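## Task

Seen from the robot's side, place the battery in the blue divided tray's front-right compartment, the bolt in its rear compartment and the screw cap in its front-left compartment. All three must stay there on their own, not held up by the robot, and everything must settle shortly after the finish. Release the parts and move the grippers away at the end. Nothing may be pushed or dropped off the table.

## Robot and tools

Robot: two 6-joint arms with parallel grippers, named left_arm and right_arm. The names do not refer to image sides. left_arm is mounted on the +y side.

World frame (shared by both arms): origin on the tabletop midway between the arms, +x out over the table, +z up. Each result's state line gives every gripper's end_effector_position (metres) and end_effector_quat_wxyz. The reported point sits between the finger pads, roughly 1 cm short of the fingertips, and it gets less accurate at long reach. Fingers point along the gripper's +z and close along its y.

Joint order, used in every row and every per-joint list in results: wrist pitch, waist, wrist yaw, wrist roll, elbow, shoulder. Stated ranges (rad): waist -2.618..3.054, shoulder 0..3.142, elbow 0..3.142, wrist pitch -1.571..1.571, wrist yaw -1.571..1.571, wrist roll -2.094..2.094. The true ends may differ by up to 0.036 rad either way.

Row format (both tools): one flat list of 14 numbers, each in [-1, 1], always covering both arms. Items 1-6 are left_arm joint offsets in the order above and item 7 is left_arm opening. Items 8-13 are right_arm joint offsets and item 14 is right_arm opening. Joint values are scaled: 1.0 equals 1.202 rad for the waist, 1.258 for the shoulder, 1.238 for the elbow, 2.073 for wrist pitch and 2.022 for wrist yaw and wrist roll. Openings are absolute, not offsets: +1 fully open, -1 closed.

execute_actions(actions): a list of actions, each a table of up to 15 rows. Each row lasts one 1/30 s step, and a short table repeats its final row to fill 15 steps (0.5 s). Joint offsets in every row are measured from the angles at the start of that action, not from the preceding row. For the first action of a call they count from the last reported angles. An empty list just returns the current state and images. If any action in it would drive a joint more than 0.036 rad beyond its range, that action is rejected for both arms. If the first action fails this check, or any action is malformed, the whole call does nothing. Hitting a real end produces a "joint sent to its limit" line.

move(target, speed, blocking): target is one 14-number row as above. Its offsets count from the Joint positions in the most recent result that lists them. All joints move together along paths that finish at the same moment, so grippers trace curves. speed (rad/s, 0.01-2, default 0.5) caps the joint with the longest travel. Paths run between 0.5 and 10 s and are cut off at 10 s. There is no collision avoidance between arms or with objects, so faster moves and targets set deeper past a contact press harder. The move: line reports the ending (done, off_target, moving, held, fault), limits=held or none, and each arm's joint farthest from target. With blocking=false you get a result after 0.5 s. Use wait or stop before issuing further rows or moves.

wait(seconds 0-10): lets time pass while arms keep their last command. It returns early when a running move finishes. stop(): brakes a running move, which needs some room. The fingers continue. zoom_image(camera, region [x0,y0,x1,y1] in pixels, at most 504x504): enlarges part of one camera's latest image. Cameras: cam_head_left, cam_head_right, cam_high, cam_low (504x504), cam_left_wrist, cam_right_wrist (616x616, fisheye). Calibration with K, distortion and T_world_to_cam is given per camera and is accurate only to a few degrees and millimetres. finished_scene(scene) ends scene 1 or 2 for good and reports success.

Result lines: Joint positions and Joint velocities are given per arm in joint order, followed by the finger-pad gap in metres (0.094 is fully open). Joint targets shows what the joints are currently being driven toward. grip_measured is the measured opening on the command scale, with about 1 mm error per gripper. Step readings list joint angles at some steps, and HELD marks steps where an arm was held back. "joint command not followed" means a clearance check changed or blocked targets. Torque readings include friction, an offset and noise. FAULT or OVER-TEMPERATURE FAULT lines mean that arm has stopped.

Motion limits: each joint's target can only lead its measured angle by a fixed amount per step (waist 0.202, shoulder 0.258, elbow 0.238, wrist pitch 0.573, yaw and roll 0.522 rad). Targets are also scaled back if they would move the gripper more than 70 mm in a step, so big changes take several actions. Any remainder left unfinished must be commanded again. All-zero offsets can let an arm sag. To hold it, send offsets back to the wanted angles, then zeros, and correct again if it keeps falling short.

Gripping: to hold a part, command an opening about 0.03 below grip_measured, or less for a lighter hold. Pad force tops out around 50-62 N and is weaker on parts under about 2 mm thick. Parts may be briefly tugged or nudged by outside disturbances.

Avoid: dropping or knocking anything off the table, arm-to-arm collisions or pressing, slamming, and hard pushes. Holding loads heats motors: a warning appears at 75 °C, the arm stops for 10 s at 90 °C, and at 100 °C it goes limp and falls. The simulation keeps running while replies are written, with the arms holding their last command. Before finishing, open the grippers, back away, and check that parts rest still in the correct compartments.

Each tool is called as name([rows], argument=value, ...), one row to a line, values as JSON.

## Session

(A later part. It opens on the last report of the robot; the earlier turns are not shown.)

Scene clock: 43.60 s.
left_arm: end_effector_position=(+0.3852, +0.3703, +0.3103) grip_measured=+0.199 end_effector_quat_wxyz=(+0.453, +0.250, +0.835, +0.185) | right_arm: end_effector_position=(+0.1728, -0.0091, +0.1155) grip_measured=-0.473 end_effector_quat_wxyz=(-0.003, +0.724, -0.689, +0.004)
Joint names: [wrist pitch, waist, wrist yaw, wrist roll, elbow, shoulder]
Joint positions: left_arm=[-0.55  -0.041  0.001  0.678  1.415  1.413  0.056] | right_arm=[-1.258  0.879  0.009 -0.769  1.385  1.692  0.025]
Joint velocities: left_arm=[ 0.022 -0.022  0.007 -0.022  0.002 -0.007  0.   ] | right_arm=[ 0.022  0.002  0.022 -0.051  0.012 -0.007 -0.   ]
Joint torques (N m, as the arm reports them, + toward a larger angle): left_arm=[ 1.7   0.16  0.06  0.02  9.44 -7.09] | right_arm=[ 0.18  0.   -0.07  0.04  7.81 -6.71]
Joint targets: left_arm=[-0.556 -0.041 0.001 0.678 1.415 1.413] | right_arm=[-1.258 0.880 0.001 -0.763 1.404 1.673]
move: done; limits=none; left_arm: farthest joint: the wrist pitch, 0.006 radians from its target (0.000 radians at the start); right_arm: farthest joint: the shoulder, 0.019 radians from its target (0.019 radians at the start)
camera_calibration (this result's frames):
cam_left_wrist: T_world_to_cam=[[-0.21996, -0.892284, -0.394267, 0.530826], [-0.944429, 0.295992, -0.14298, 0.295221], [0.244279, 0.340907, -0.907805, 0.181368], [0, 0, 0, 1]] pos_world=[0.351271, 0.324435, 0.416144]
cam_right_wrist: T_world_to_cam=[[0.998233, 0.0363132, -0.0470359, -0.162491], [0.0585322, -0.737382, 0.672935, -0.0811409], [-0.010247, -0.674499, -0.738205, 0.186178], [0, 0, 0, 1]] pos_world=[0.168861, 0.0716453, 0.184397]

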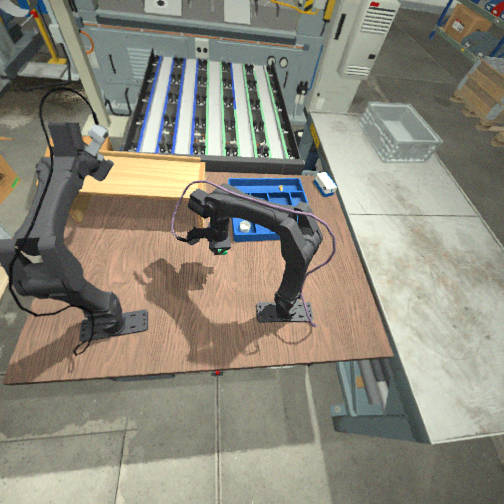

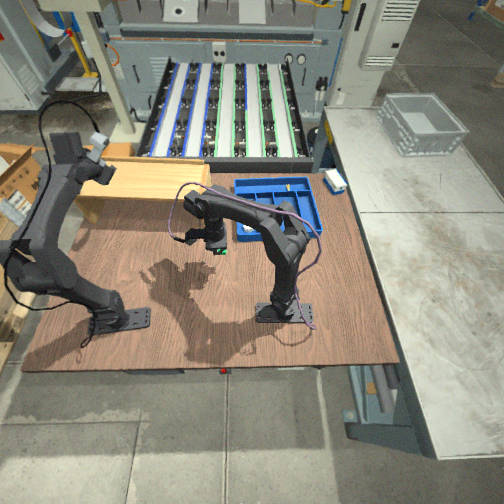

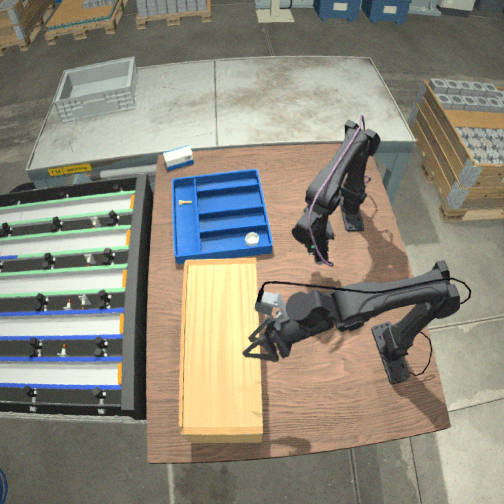

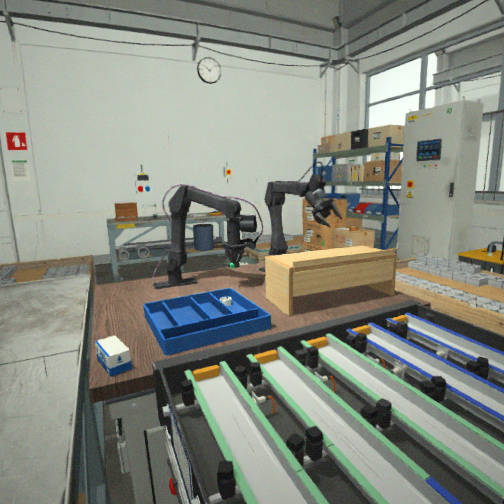

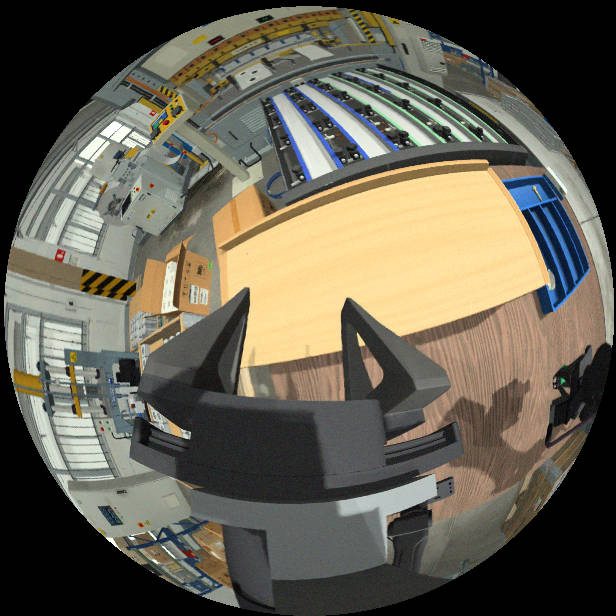

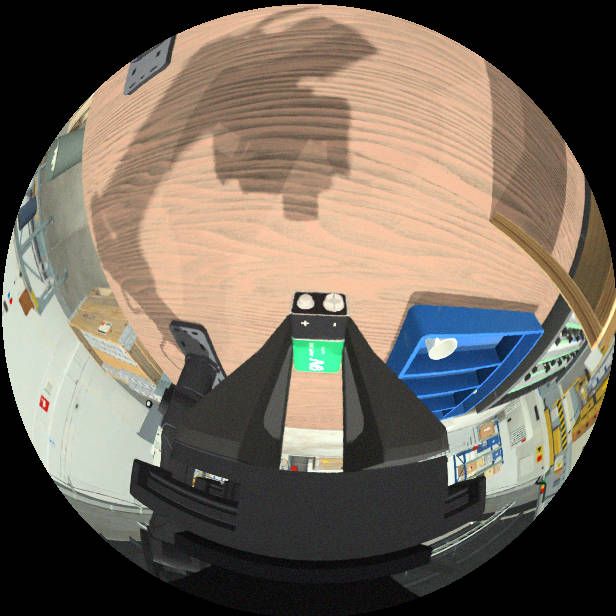

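move(target=[0,0,0,0,0,0,0.2, -0.101,-0.981,0,-0.577,0.69,0.485,-0.505], speed=1.0)

Scene clock: 46.20 s.
left_arm: end_effector_position=(+0.3859, +0.3704, +0.3115) grip_measured=+0.199 end_effector_quat_wxyz=(+0.455, +0.250, +0.834, +0.185) | right_arm: end_effector_position=(+0.3982, -0.3884, +0.0992) grip_measured=-0.473 end_effector_quat_wxyz=(+0.005, +0.716, -0.698, +0.012)
Joint names: [wrist pitch, waist, wrist yaw, wrist roll, elbow, shoulder]
Joint positions: left_arm=[-0.545 -0.041  0.001  0.678  1.415  1.413  0.056] | right_arm=[-1.45  -0.305  0.02  -1.93   2.209  2.313  0.025]
Joint velocities: left_arm=[-0.037 -0.017 -0.007 -0.007  0.007  0.012 -0.001] | right_arm=[-0.022 -0.022  0.051 -0.051  0.002 -0.007 -0.   ]
Joint torques (N m, as the arm reports them, + toward a larger angle): left_arm=[ 1.64  0.03  0.08  0.03  9.23 -7.2 ] | right_arm=[  0.     0.31  -0.12  -0.05   8.82 -10.51]
Joint targets: left_arm=[-0.550 -0.041 0.001 0.678 1.415 1.413] | right_arm=[-1.467 -0.300 0.008 -1.936 2.240 2.302]
move: off_target (right_arm); limits=none; left_arm: farthest joint: the wrist pitch, 0.005 radians from its target (0.000 radians at the start); right_arm: farthest joint: the elbow, 0.030 radians from its target (0.854 radians at the start)
camera_calibration (this result's frames):
cam_left_wrist: T_world_to_cam=[[-0.21786, -0.892082, -0.395888, 0.531102], [-0.943656, 0.296067, -0.147847, 0.297202], [0.249101, 0.341372, -0.906319, 0.179711], [0, 0, 0, 1]] pos_world=[0.351396, 0.324447, 0.417073]
cam_right_wrist: T_world_to_cam=[[0.998759, 0.0116951, -0.0484127, -0.384107], [0.0419055, -0.722649, 0.689944, -0.35236], [-0.0269164, -0.691116, -0.722242, -0.0807375], [0, 0, 0, 1]] pos_world=[0.396222, -0.305939, 0.166201]

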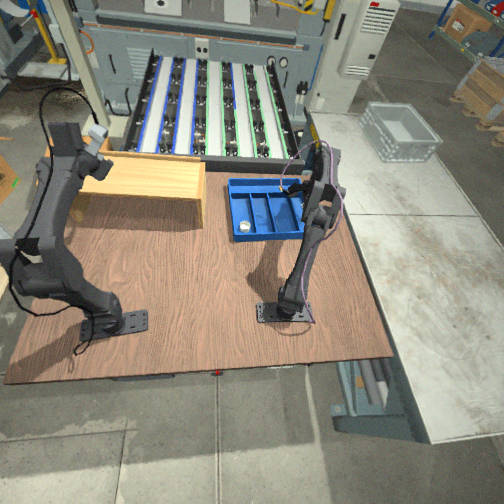

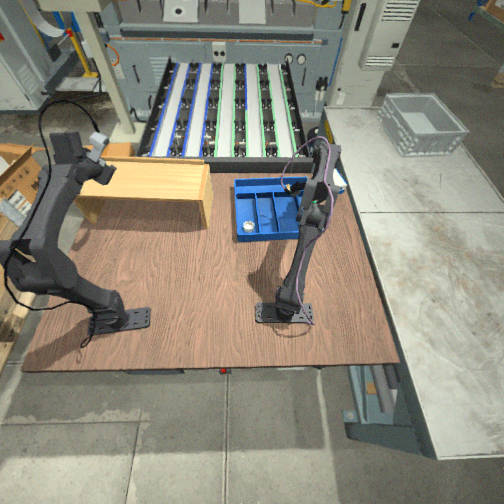

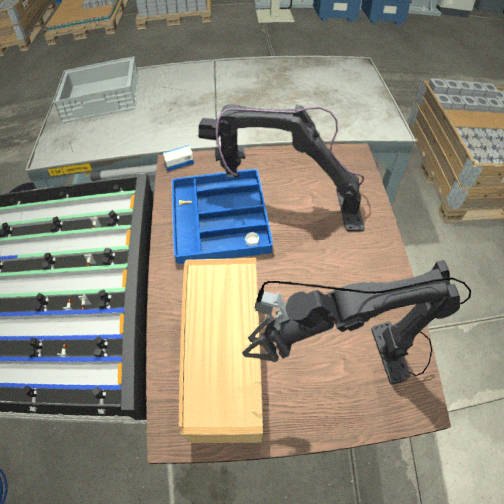

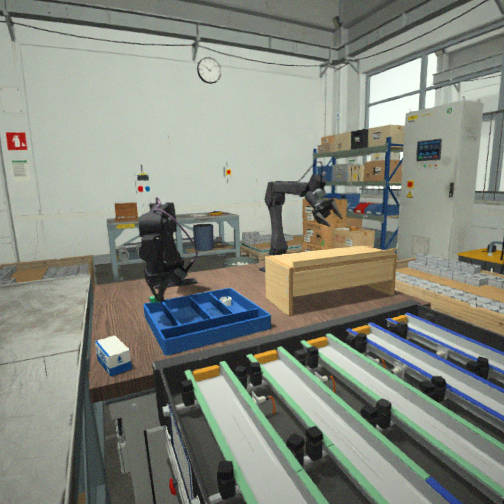

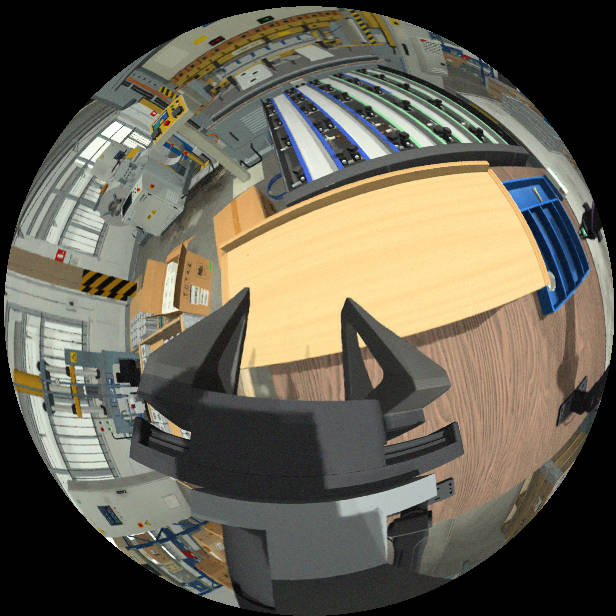

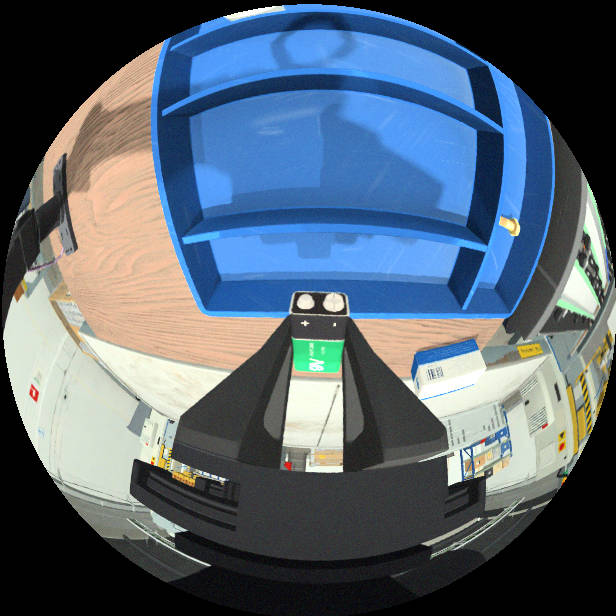

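zoom_image(camera="cam_right_wrist", region=[180, 190, 440, 380])

Region (180, 190, 440, 380) of cam_right_wrist's 616x616 image, scaled by 1.938, with more detail than that image has; it fills the top 368 rows of this view, and the rest is white.

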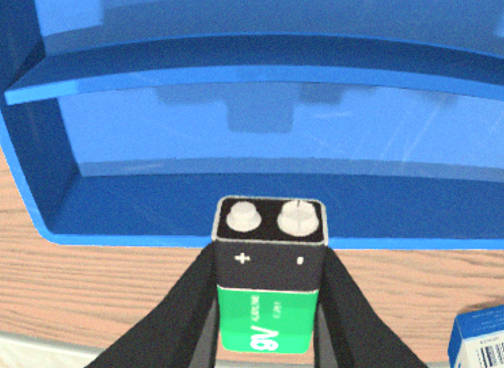

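move(target=[0,0,0,0,0,0,0.2, 0.0975,0,0,0,-0.164,0,-0.505], speed=0.3)

Scene clock: 48.37 s.
left_arm: end_effector_position=(+0.3866, +0.3704, +0.3126) grip_measured=+0.199 end_effector_quat_wxyz=(+0.457, +0.250, +0.833, +0.186) | right_arm: end_effector_position=(+0.3993, -0.3871, +0.0436) grip_measured=-0.473 end_effector_quat_wxyz=(+0.006, +0.717, -0.697, +0.004)
Joint names: [wrist pitch, waist, wrist yaw, wrist roll, elbow, shoulder]
Joint positions: left_arm=[-0.54  -0.041  0.001  0.678  1.415  1.413  0.056] | right_arm=[-1.254 -0.303  0.015 -1.93   2.012  2.326  0.025]
Joint velocities: left_arm=[-0.007  0.002  0.007  0.007 -0.022 -0.017 -0.001] | right_arm=[ 0.051 -0.002 -0.051 -0.022 -0.002  0.017 -0.   ]
Joint torques (N m, as the arm reports them, + toward a larger angle): left_arm=[ 1.72 -0.14  0.06  0.07  9.35 -7.18] | right_arm=[  0.2   -0.15   0.05   0.01   5.57 -11.01]
Joint targets: left_arm=[-0.545 -0.041 0.001 0.678 1.415 1.413] | right_arm=[-1.248 -0.305 0.020 -1.930 2.006 2.313]
move: done; limits=none; left_arm: farthest joint: the wrist pitch, 0.005 radians from its target (0.000 radians at the start); right_arm: farthest joint: the shoulder, 0.013 radians from its target (0.012 radians at the start)
camera_calibration (this result's frames):
cam_left_wrist: T_world_to_cam=[[-0.215751, -0.891878, -0.397498, 0.531372], [-0.942857, 0.296144, -0.152709, 0.299176], [0.253915, 0.341836, -0.904807, 0.178045], [0, 0, 0, 1]] pos_world=[0.351516, 0.324458, 0.418003]
cam_right_wrist: T_world_to_cam=[[0.998076, 0.0141596, -0.0603686, -0.386248], [0.0516263, -0.729016, 0.682547, -0.319163], [-0.0343451, -0.684351, -0.728344, -0.114143], [0, 0, 0, 1]] pos_world=[0.398062, -0.30532, 0.111391]

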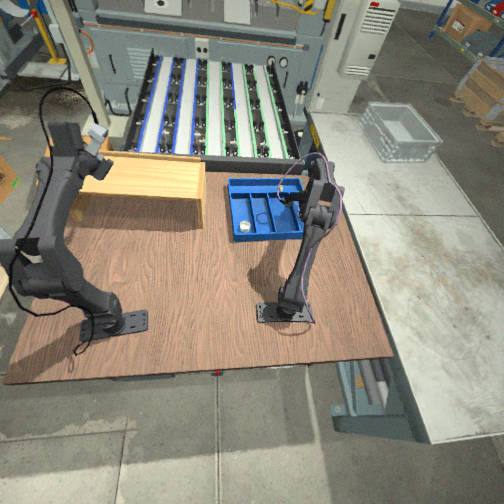

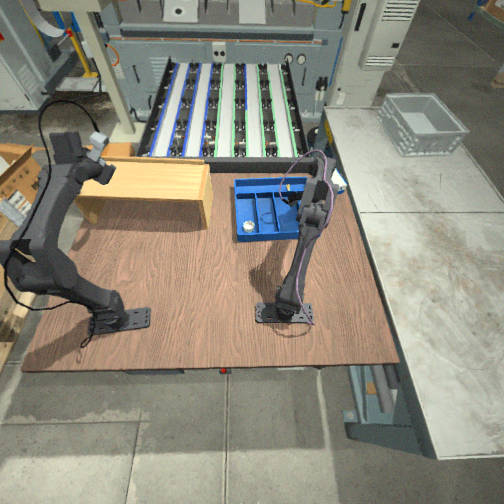

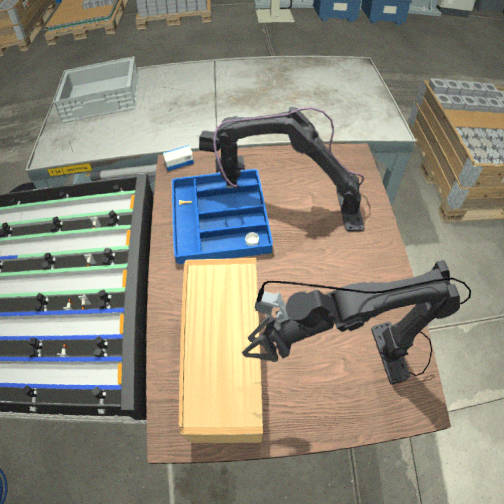

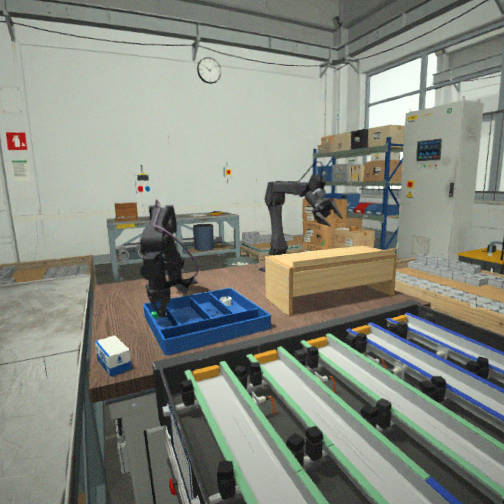

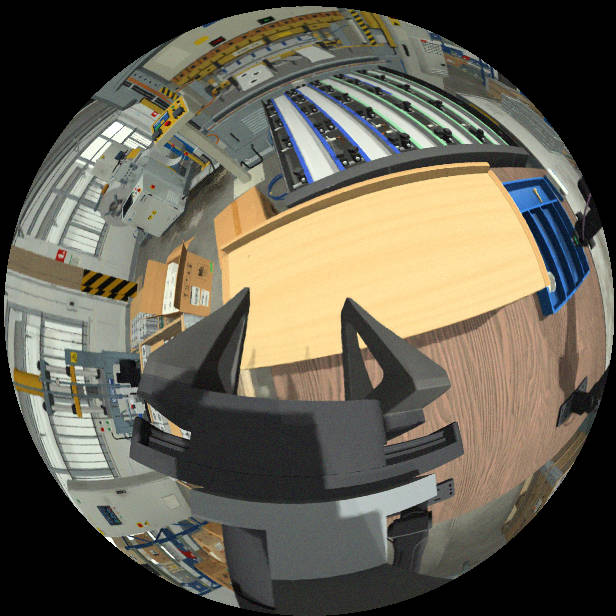

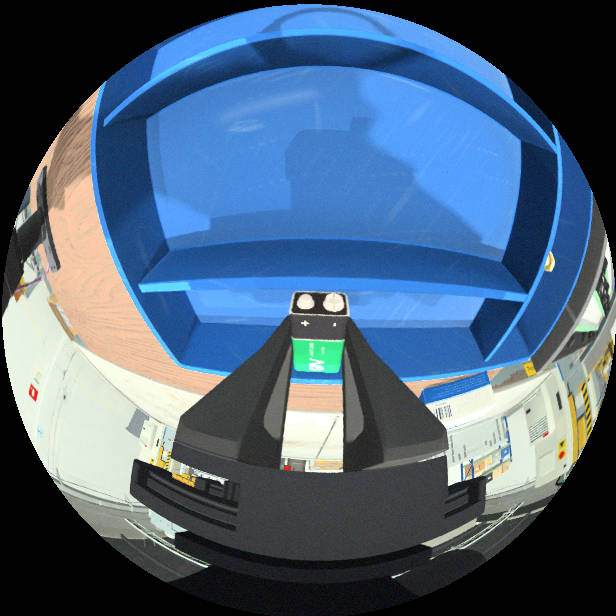

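move(target=[0,0,0,0,0,0,0.2, 0.0405,0,0,0,-0.057,-0.002,-0.505], speed=0.1)

Scene clock: 49.80 s.
left_arm: end_effector_position=(+0.3873, +0.3705, +0.3137) grip_measured=+0.199 end_effector_quat_wxyz=(+0.460, +0.249, +0.832, +0.187) | right_arm: end_effector_position=(+0.4013, -0.3878, +0.0279) grip_measured=-0.473 end_effector_quat_wxyz=(+0.003, +0.717, -0.697, +0.011)
Joint names: [wrist pitch, waist, wrist yaw, wrist roll, elbow, shoulder]
Joint positions: left_arm=[-0.534 -0.041  0.001  0.678  1.415  1.413  0.056] | right_arm=[-1.176 -0.303  0.015 -1.93   1.949  2.326  0.025]
Joint velocities: left_arm=[-0.007 -0.012 -0.066  0.037 -0.007 -0.007  0.   ] | right_arm=[ 0.081 -0.012  0.066  0.051  0.002  0.012 -0.001]
Joint torques (N m, as the arm reports them, + toward a larger angle): left_arm=[ 1.68 -0.06  0.01  0.08  9.42 -7.11] | right_arm=[  0.29  -0.03   0.     0.01   5.46 -10.12]
Joint targets: left_arm=[-0.540 -0.041 0.001 0.678 1.415 1.413] | right_arm=[-1.170 -0.303 0.015 -1.930 1.941 2.324]
move: done; limits=none; left_arm: farthest joint: the wrist pitch, 0.006 radians from its target (0.000 radians at the start); right_arm: farthest joint: the elbow, 0.007 radians from its target (0.070 radians at the start)
camera_calibration (this result's frames):
cam_left_wrist: T_world_to_cam=[[-0.213634, -0.891674, -0.399096, 0.531636], [-0.942032, 0.296223, -0.157568, 0.301142], [0.25872, 0.342299, -0.903269, 0.17637], [0, 0, 0, 1]] pos_world=[0.351631, 0.324469, 0.418933]
cam_right_wrist: T_world_to_cam=[[0.998827, 0.0139014, -0.0463888, -0.38989], [0.0419939, -0.725704, 0.686724, -0.303957], [-0.0241181, -0.687867, -0.725436, -0.131548], [0, 0, 0, 1]] pos_world=[0.399024, -0.30565, 0.0952181]

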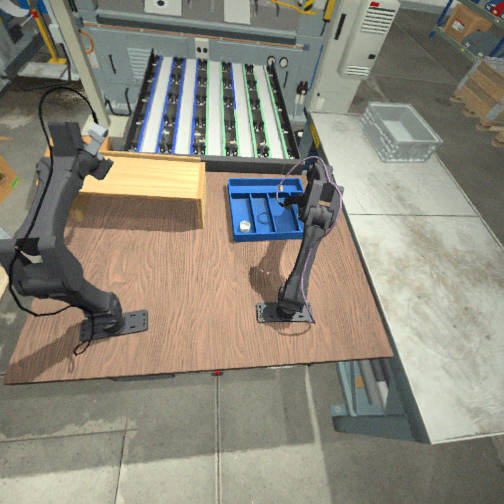

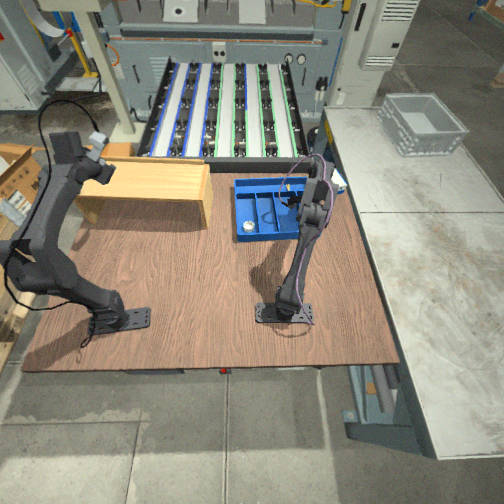

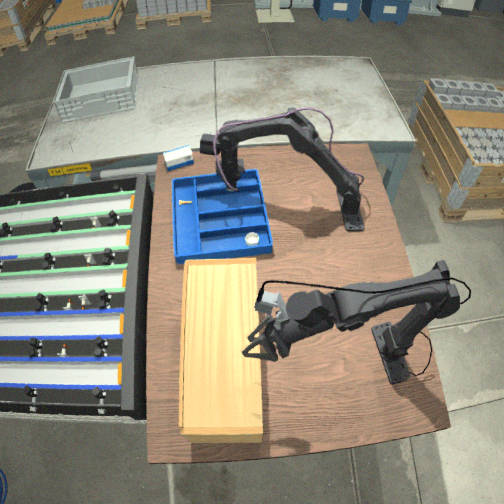

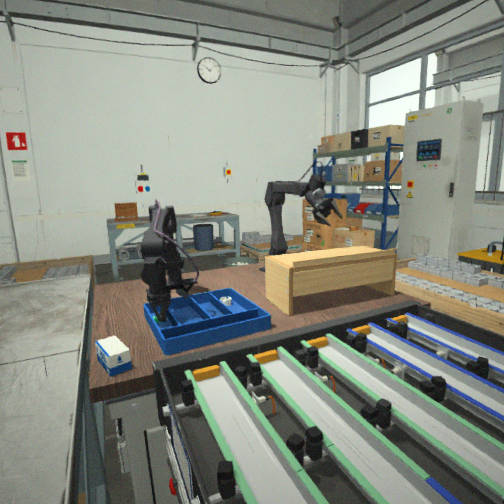

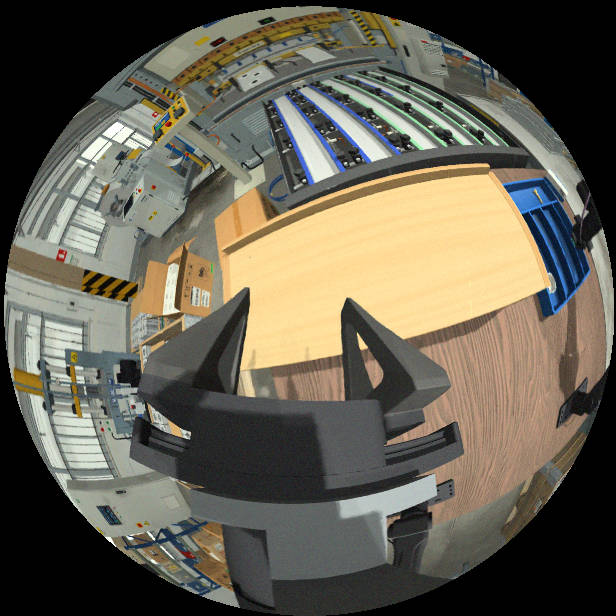

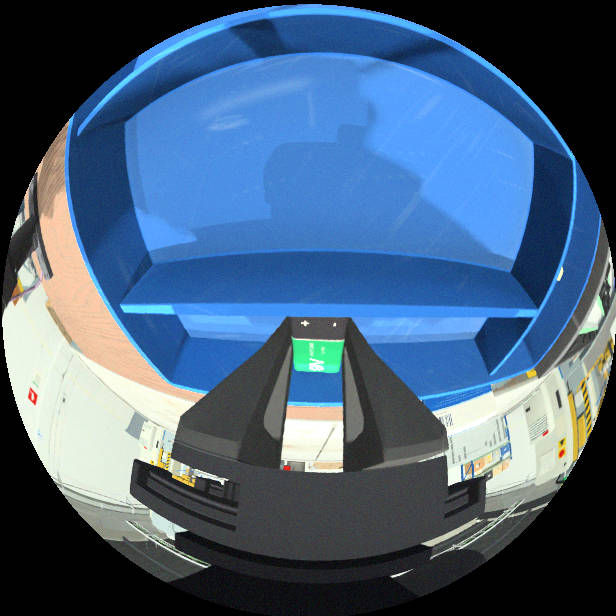

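move(target=[0,0,0,0,0,0,0.2, 0,0,0,0,-0.006,0.008,-0.505], speed=0.05)

Scene clock: 50.63 s.
left_arm: end_effector_position=(+0.3879, +0.3706, +0.3149) grip_measured=+0.199 end_effector_quat_wxyz=(+0.462, +0.249, +0.830, +0.188) | right_arm: end_effector_position=(+0.4001, -0.3875, +0.0216) grip_measured=-0.473 end_effector_quat_wxyz=(+0.006, +0.717, -0.697, +0.005)
Joint names: [wrist pitch, waist, wrist yaw, wrist roll, elbow, shoulder]
Joint positions: left_arm=[-0.529 -0.041  0.001  0.678  1.415  1.413  0.056] | right_arm=[-1.175 -0.303  0.015 -1.93   1.949  2.341  0.025]
Joint velocities: left_arm=[-0.095  0.002 -0.081 -0.037 -0.002  0.002  0.   ] | right_arm=[-0.081 -0.012  0.022 -0.095  0.002 -0.022  0.001]
Joint torques (N m, as the arm reports them, + toward a larger angle): left_arm=[ 1.74  0.02  0.05  0.03  9.38 -7.17] | right_arm=[  0.17  -0.21   0.     0.     5.4  -10.28]
Joint targets: left_arm=[-0.535 -0.041 0.001 0.678 1.415 1.413] | right_arm=[-1.176 -0.303 0.015 -1.930 1.941 2.336]
move: done; limits=none; left_arm: farthest joint: the wrist pitch, 0.005 radians from its target (0.000 radians at the start); right_arm: farthest joint: the elbow, 0.007 radians from its target (0.007 radians at the start)
camera_calibration (this result's frames):
cam_left_wrist: T_world_to_cam=[[-0.211508, -0.891469, -0.400683, 0.531892], [-0.941181, 0.296305, -0.162421, 0.303102], [0.263518, 0.342762, -0.901705, 0.174684], [0, 0, 0, 1]] pos_world=[0.351741, 0.32448, 0.419864]
cam_right_wrist: T_world_to_cam=[[0.998133, 0.0141145, -0.0594226, -0.388414], [0.0509712, -0.728515, 0.683131, -0.30396], [-0.0336482, -0.684884, -0.727875, -0.130902], [0, 0, 0, 1]] pos_world=[0.398777, -0.30561, 0.0892837]

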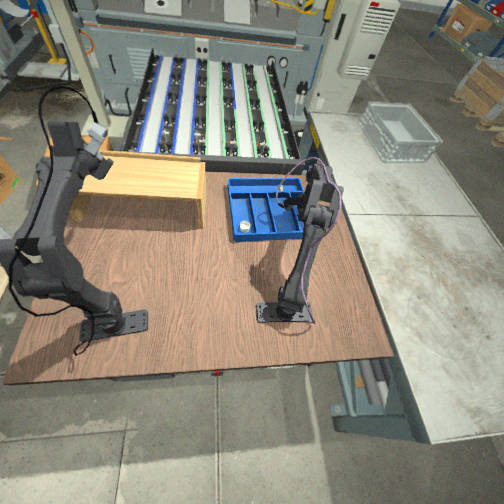

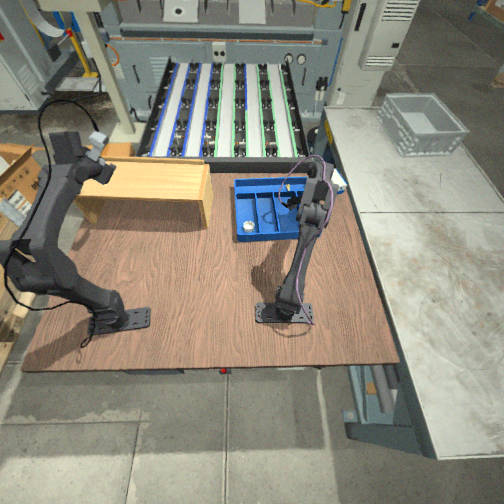

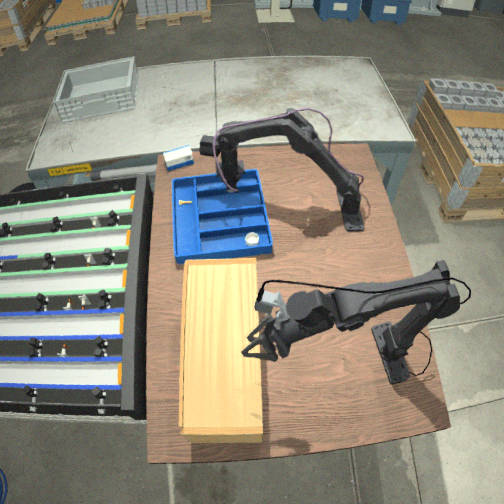

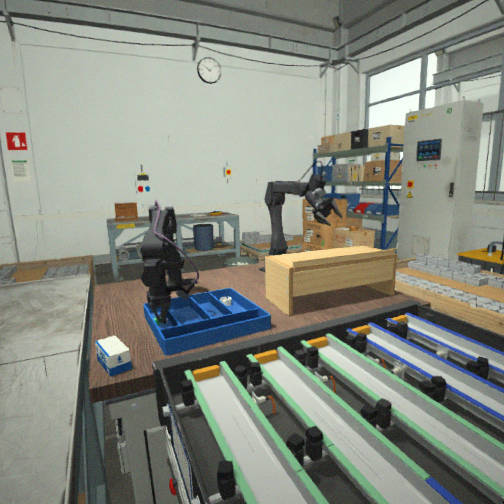

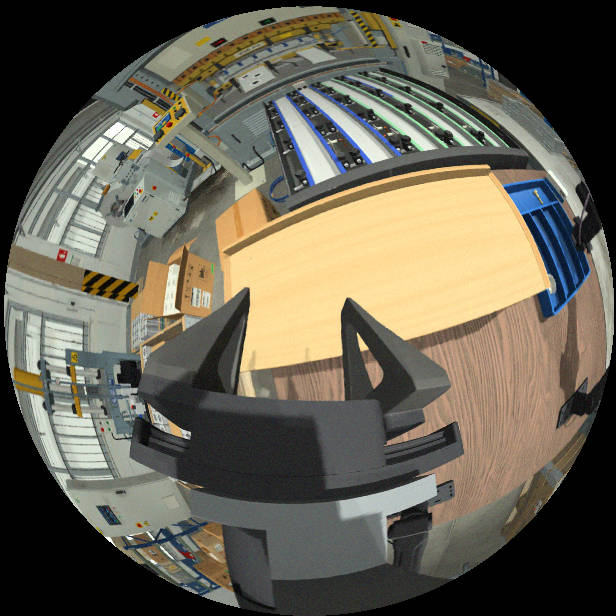

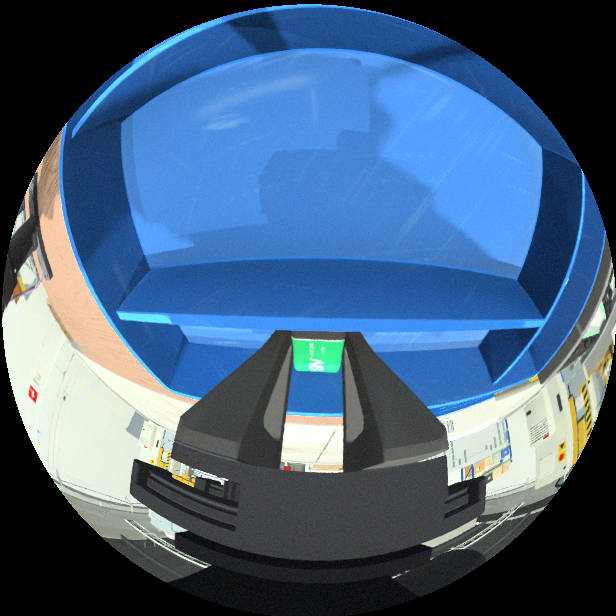

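Release, holding the targets, then lift.

execute_actions([
  [[0,0,0,0,0,0,0.2, 0,0,0,0,-0.006,-0.004,-0.4],[0,0,0,0,0,0,0.2, 0,0,0,0,-0.006,-0.004,-0.4],[0,0,0,0,0,0,0.2, 0,0,0,0,-0.006,-0.004,-0.4],[0,0,0,0,0,0,0.2, 0,0,0,0,-0.006,-0.004,-0.3],[0,0,0,0,0,0,0.2, 0,0,0,0,-0.006,-0.004,-0.3],[0,0,0,0,0,0,0.2, 0,0,0,0,-0.006,-0.004,-0.3],[0,0,0,0,0,0,0.2, 0,0,0,0,-0.006,-0.004,-0.1]],
])

move(target=[0,0,0,0,0,0,0.2, -0.13,0,0,0,0.23,-0.02,-0.1], speed=0.5)

Scene clock: 51.27 s.
left_arm: end_effector_position=(+0.3886, +0.3706, +0.3160) grip_measured=+0.199 end_effector_quat_wxyz=(+0.464, +0.249, +0.829, +0.189) | right_arm: end_effector_position=(+0.4001, -0.3875, +0.0216) grip_measured=-0.103 end_effector_quat_wxyz=(+0.006, +0.717, -0.697, +0.005)
Joint names: [wrist pitch, waist, wrist yaw, wrist roll, elbow, shoulder]
Joint positions: left_arm=[-0.524 -0.041  0.001  0.678  1.415  1.413  0.056] | right_arm=[-1.175 -0.303  0.015 -1.93   1.949  2.341  0.042]
Joint velocities: left_arm=[-0.037  0.002  0.007 -0.022  0.007 -0.007  0.   ] | right_arm=[ 0.066 -0.022  0.007  0.022 -0.002  0.012 -0.   ]
Joint torques (N m, as the arm reports them, + toward a larger angle): left_arm=[ 1.71  0.18  0.01  0.03  9.51 -7.16] | right_arm=[  0.19  -0.04   0.     0.     5.39 -10.48]
Joint targets: left_arm=[-0.529 -0.041 0.001 0.678 1.415 1.413] | right_arm=[-1.175 -0.303 0.015 -1.930 1.941 2.336]
Step readings (joint positions):
0: left_arm=[-0.529 -0.041 0.001 0.678 1.415 1.413] | right_arm=[-1.175 -0.303 0.015 -1.930 1.949 2.341]
1: left_arm=[-0.528 -0.041 0.001 0.678 1.415 1.413] | right_arm=[-1.175 -0.303 0.015 -1.930 1.949 2.341]
2: left_arm=[-0.528 -0.041 0.001 0.678 1.415 1.413] | right_arm=[-1.175 -0.303 0.015 -1.930 1.949 2.341]
4: left_arm=[-0.526 -0.041 0.001 0.678 1.415 1.413] | right_arm=[-1.175 -0.303 0.015 -1.930 1.949 2.341]
8: left_arm=[-0.524 -0.041 0.001 0.678 1.415 1.413] | right_arm=[-1.175 -0.303 0.015 -1.930 1.949 2.341]
15: Joint positions above
camera_calibration (this result's frames):
cam_left_wrist: T_world_to_cam=[[-0.209374, -0.891264, -0.402258, 0.532142], [-0.940305, 0.29639, -0.167271, 0.305053], [0.268307, 0.343224, -0.900116, 0.17299], [0, 0, 0, 1]] pos_world=[0.351846, 0.32449, 0.420796]
cam_right_wrist: T_world_to_cam=[[0.998133, 0.0141145, -0.0594226, -0.388414], [0.0509712, -0.728515, 0.683131, -0.30396], [-0.0336482, -0.684884, -0.727875, -0.130902], [0, 0, 0, 1]] pos_world=[0.398777, -0.30561, 0.0892837]

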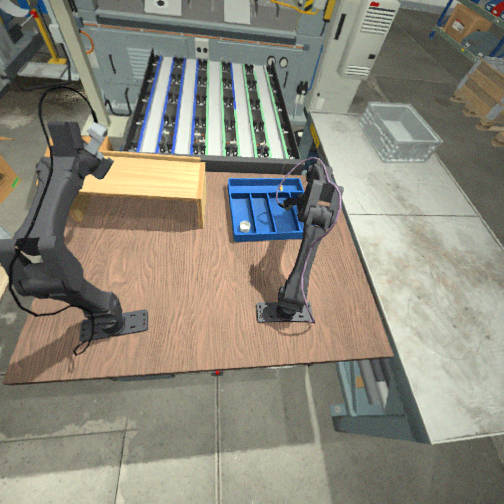

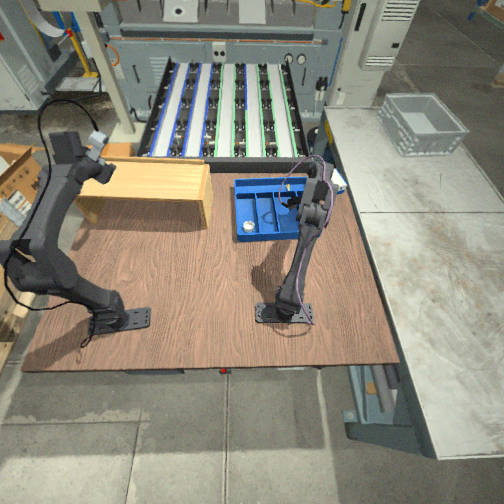

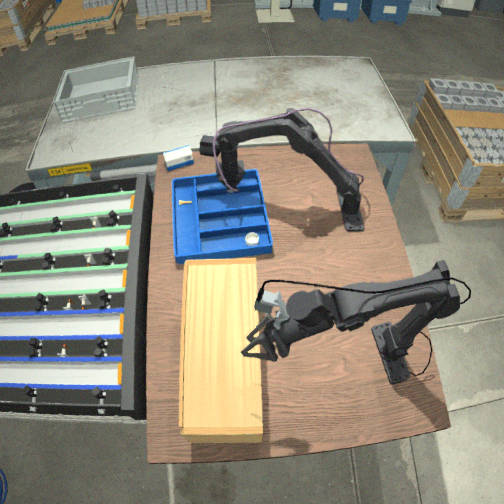

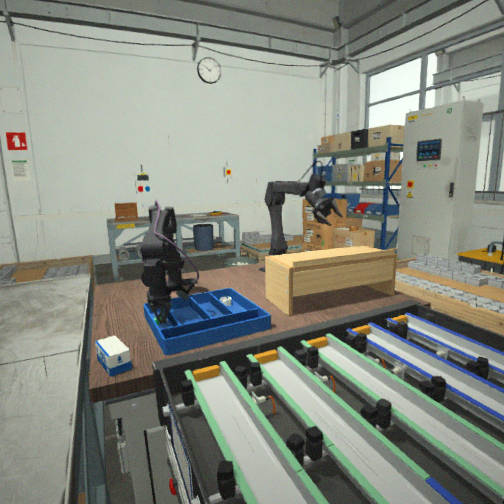

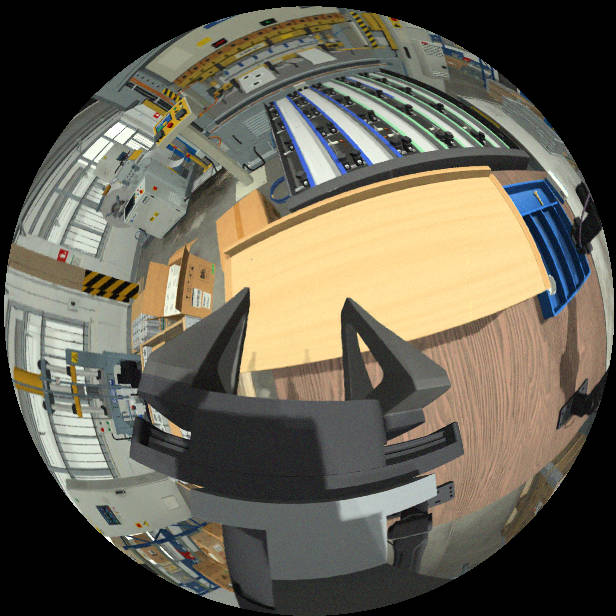

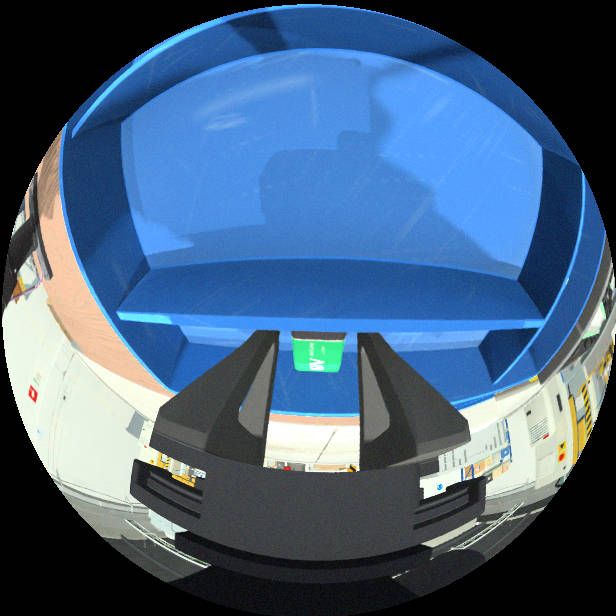

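Scene clock: 52.60 s.
left_arm: end_effector_position=(+0.3893, +0.3707, +0.3173) grip_measured=+0.199 end_effector_quat_wxyz=(+0.466, +0.248, +0.828, +0.190) | right_arm: end_effector_position=(+0.4030, -0.3885, +0.0846) grip_measured=-0.103 end_effector_quat_wxyz=(+0.006, +0.717, -0.697, +0.006)
Joint names: [wrist pitch, waist, wrist yaw, wrist roll, elbow, shoulder]
Joint positions: left_arm=[-0.518 -0.041  0.001  0.678  1.415  1.413  0.056] | right_arm=[-1.427 -0.303  0.015 -1.93   2.208  2.346  0.042]
Joint velocities: left_arm=[ 0.007  0.002 -0.037  0.037 -0.012 -0.007 -0.001] | right_arm=[ 0.066 -0.017 -0.007  0.022 -0.002  0.012 -0.001]
Joint torques (N m, as the arm reports them, + toward a larger angle): left_arm=[ 1.73  0.14  0.05  0.06  9.55 -7.11] | right_arm=[ -0.05  -0.04  -0.01   0.01   8.29 -11.79]
Joint targets: left_arm=[-0.524 -0.041 0.001 0.678 1.415 1.413] | right_arm=[-1.445 -0.303 0.015 -1.930 2.234 2.316]
move: off_target (right_arm); limits=none; left_arm: farthest joint: the wrist pitch, 0.006 radians from its target (0.000 radians at the start); right_arm: farthest joint: the shoulder, 0.030 radians from its target (0.025 radians at the start)
camera_calibration (this result's frames):
cam_left_wrist: T_world_to_cam=[[-0.207078, -0.891042, -0.403934, 0.532402], [-0.939338, 0.296483, -0.172461, 0.307136], [0.273429, 0.343717, -0.898385, 0.171163], [0, 0, 0, 1]] pos_world=[0.351953, 0.3245, 0.421794]
cam_right_wrist: T_world_to_cam=[[0.998259, 0.0140711, -0.0572725, -0.38782], [0.0494918, -0.728007, 0.683781, -0.347126], [-0.0320732, -0.685426, -0.727436, -0.0865309], [0, 0, 0, 1]] pos_world=[0.40155, -0.306563, 0.152201]

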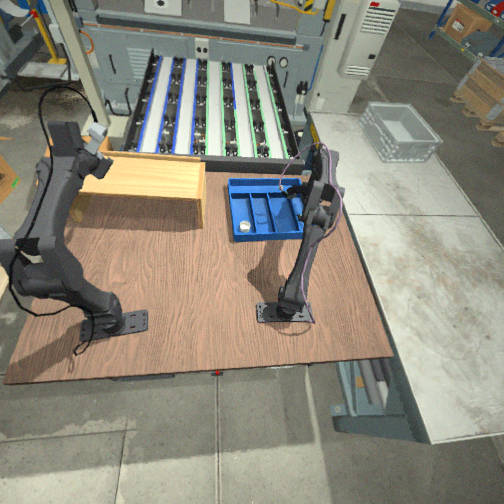

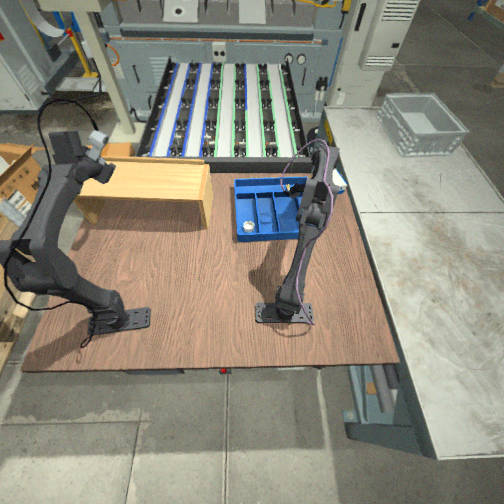

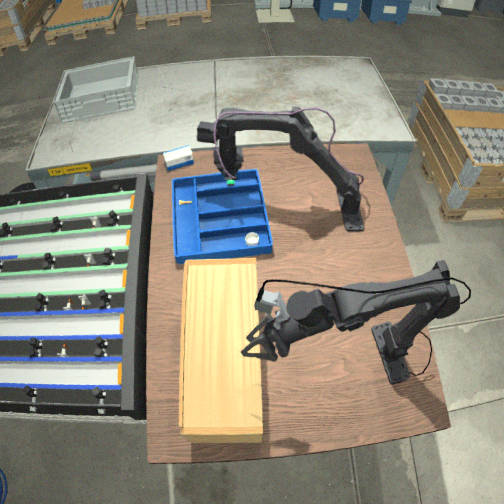

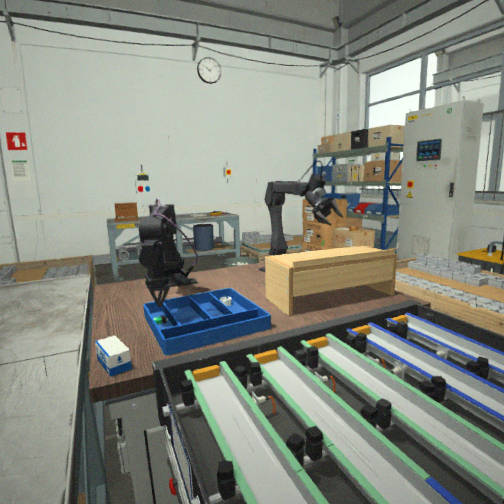

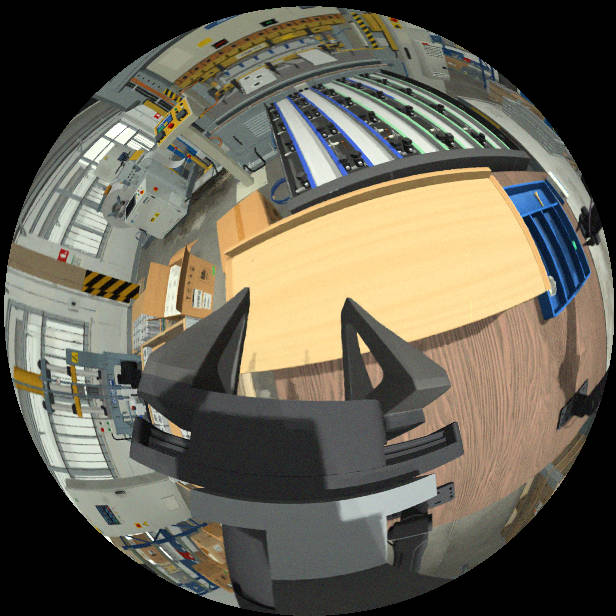

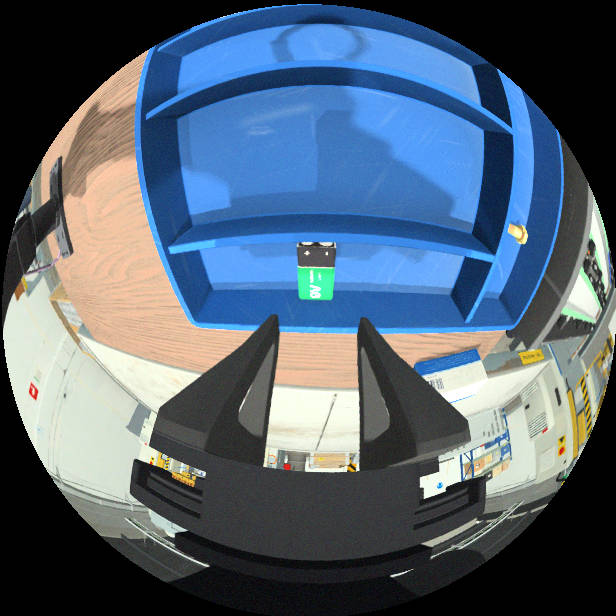

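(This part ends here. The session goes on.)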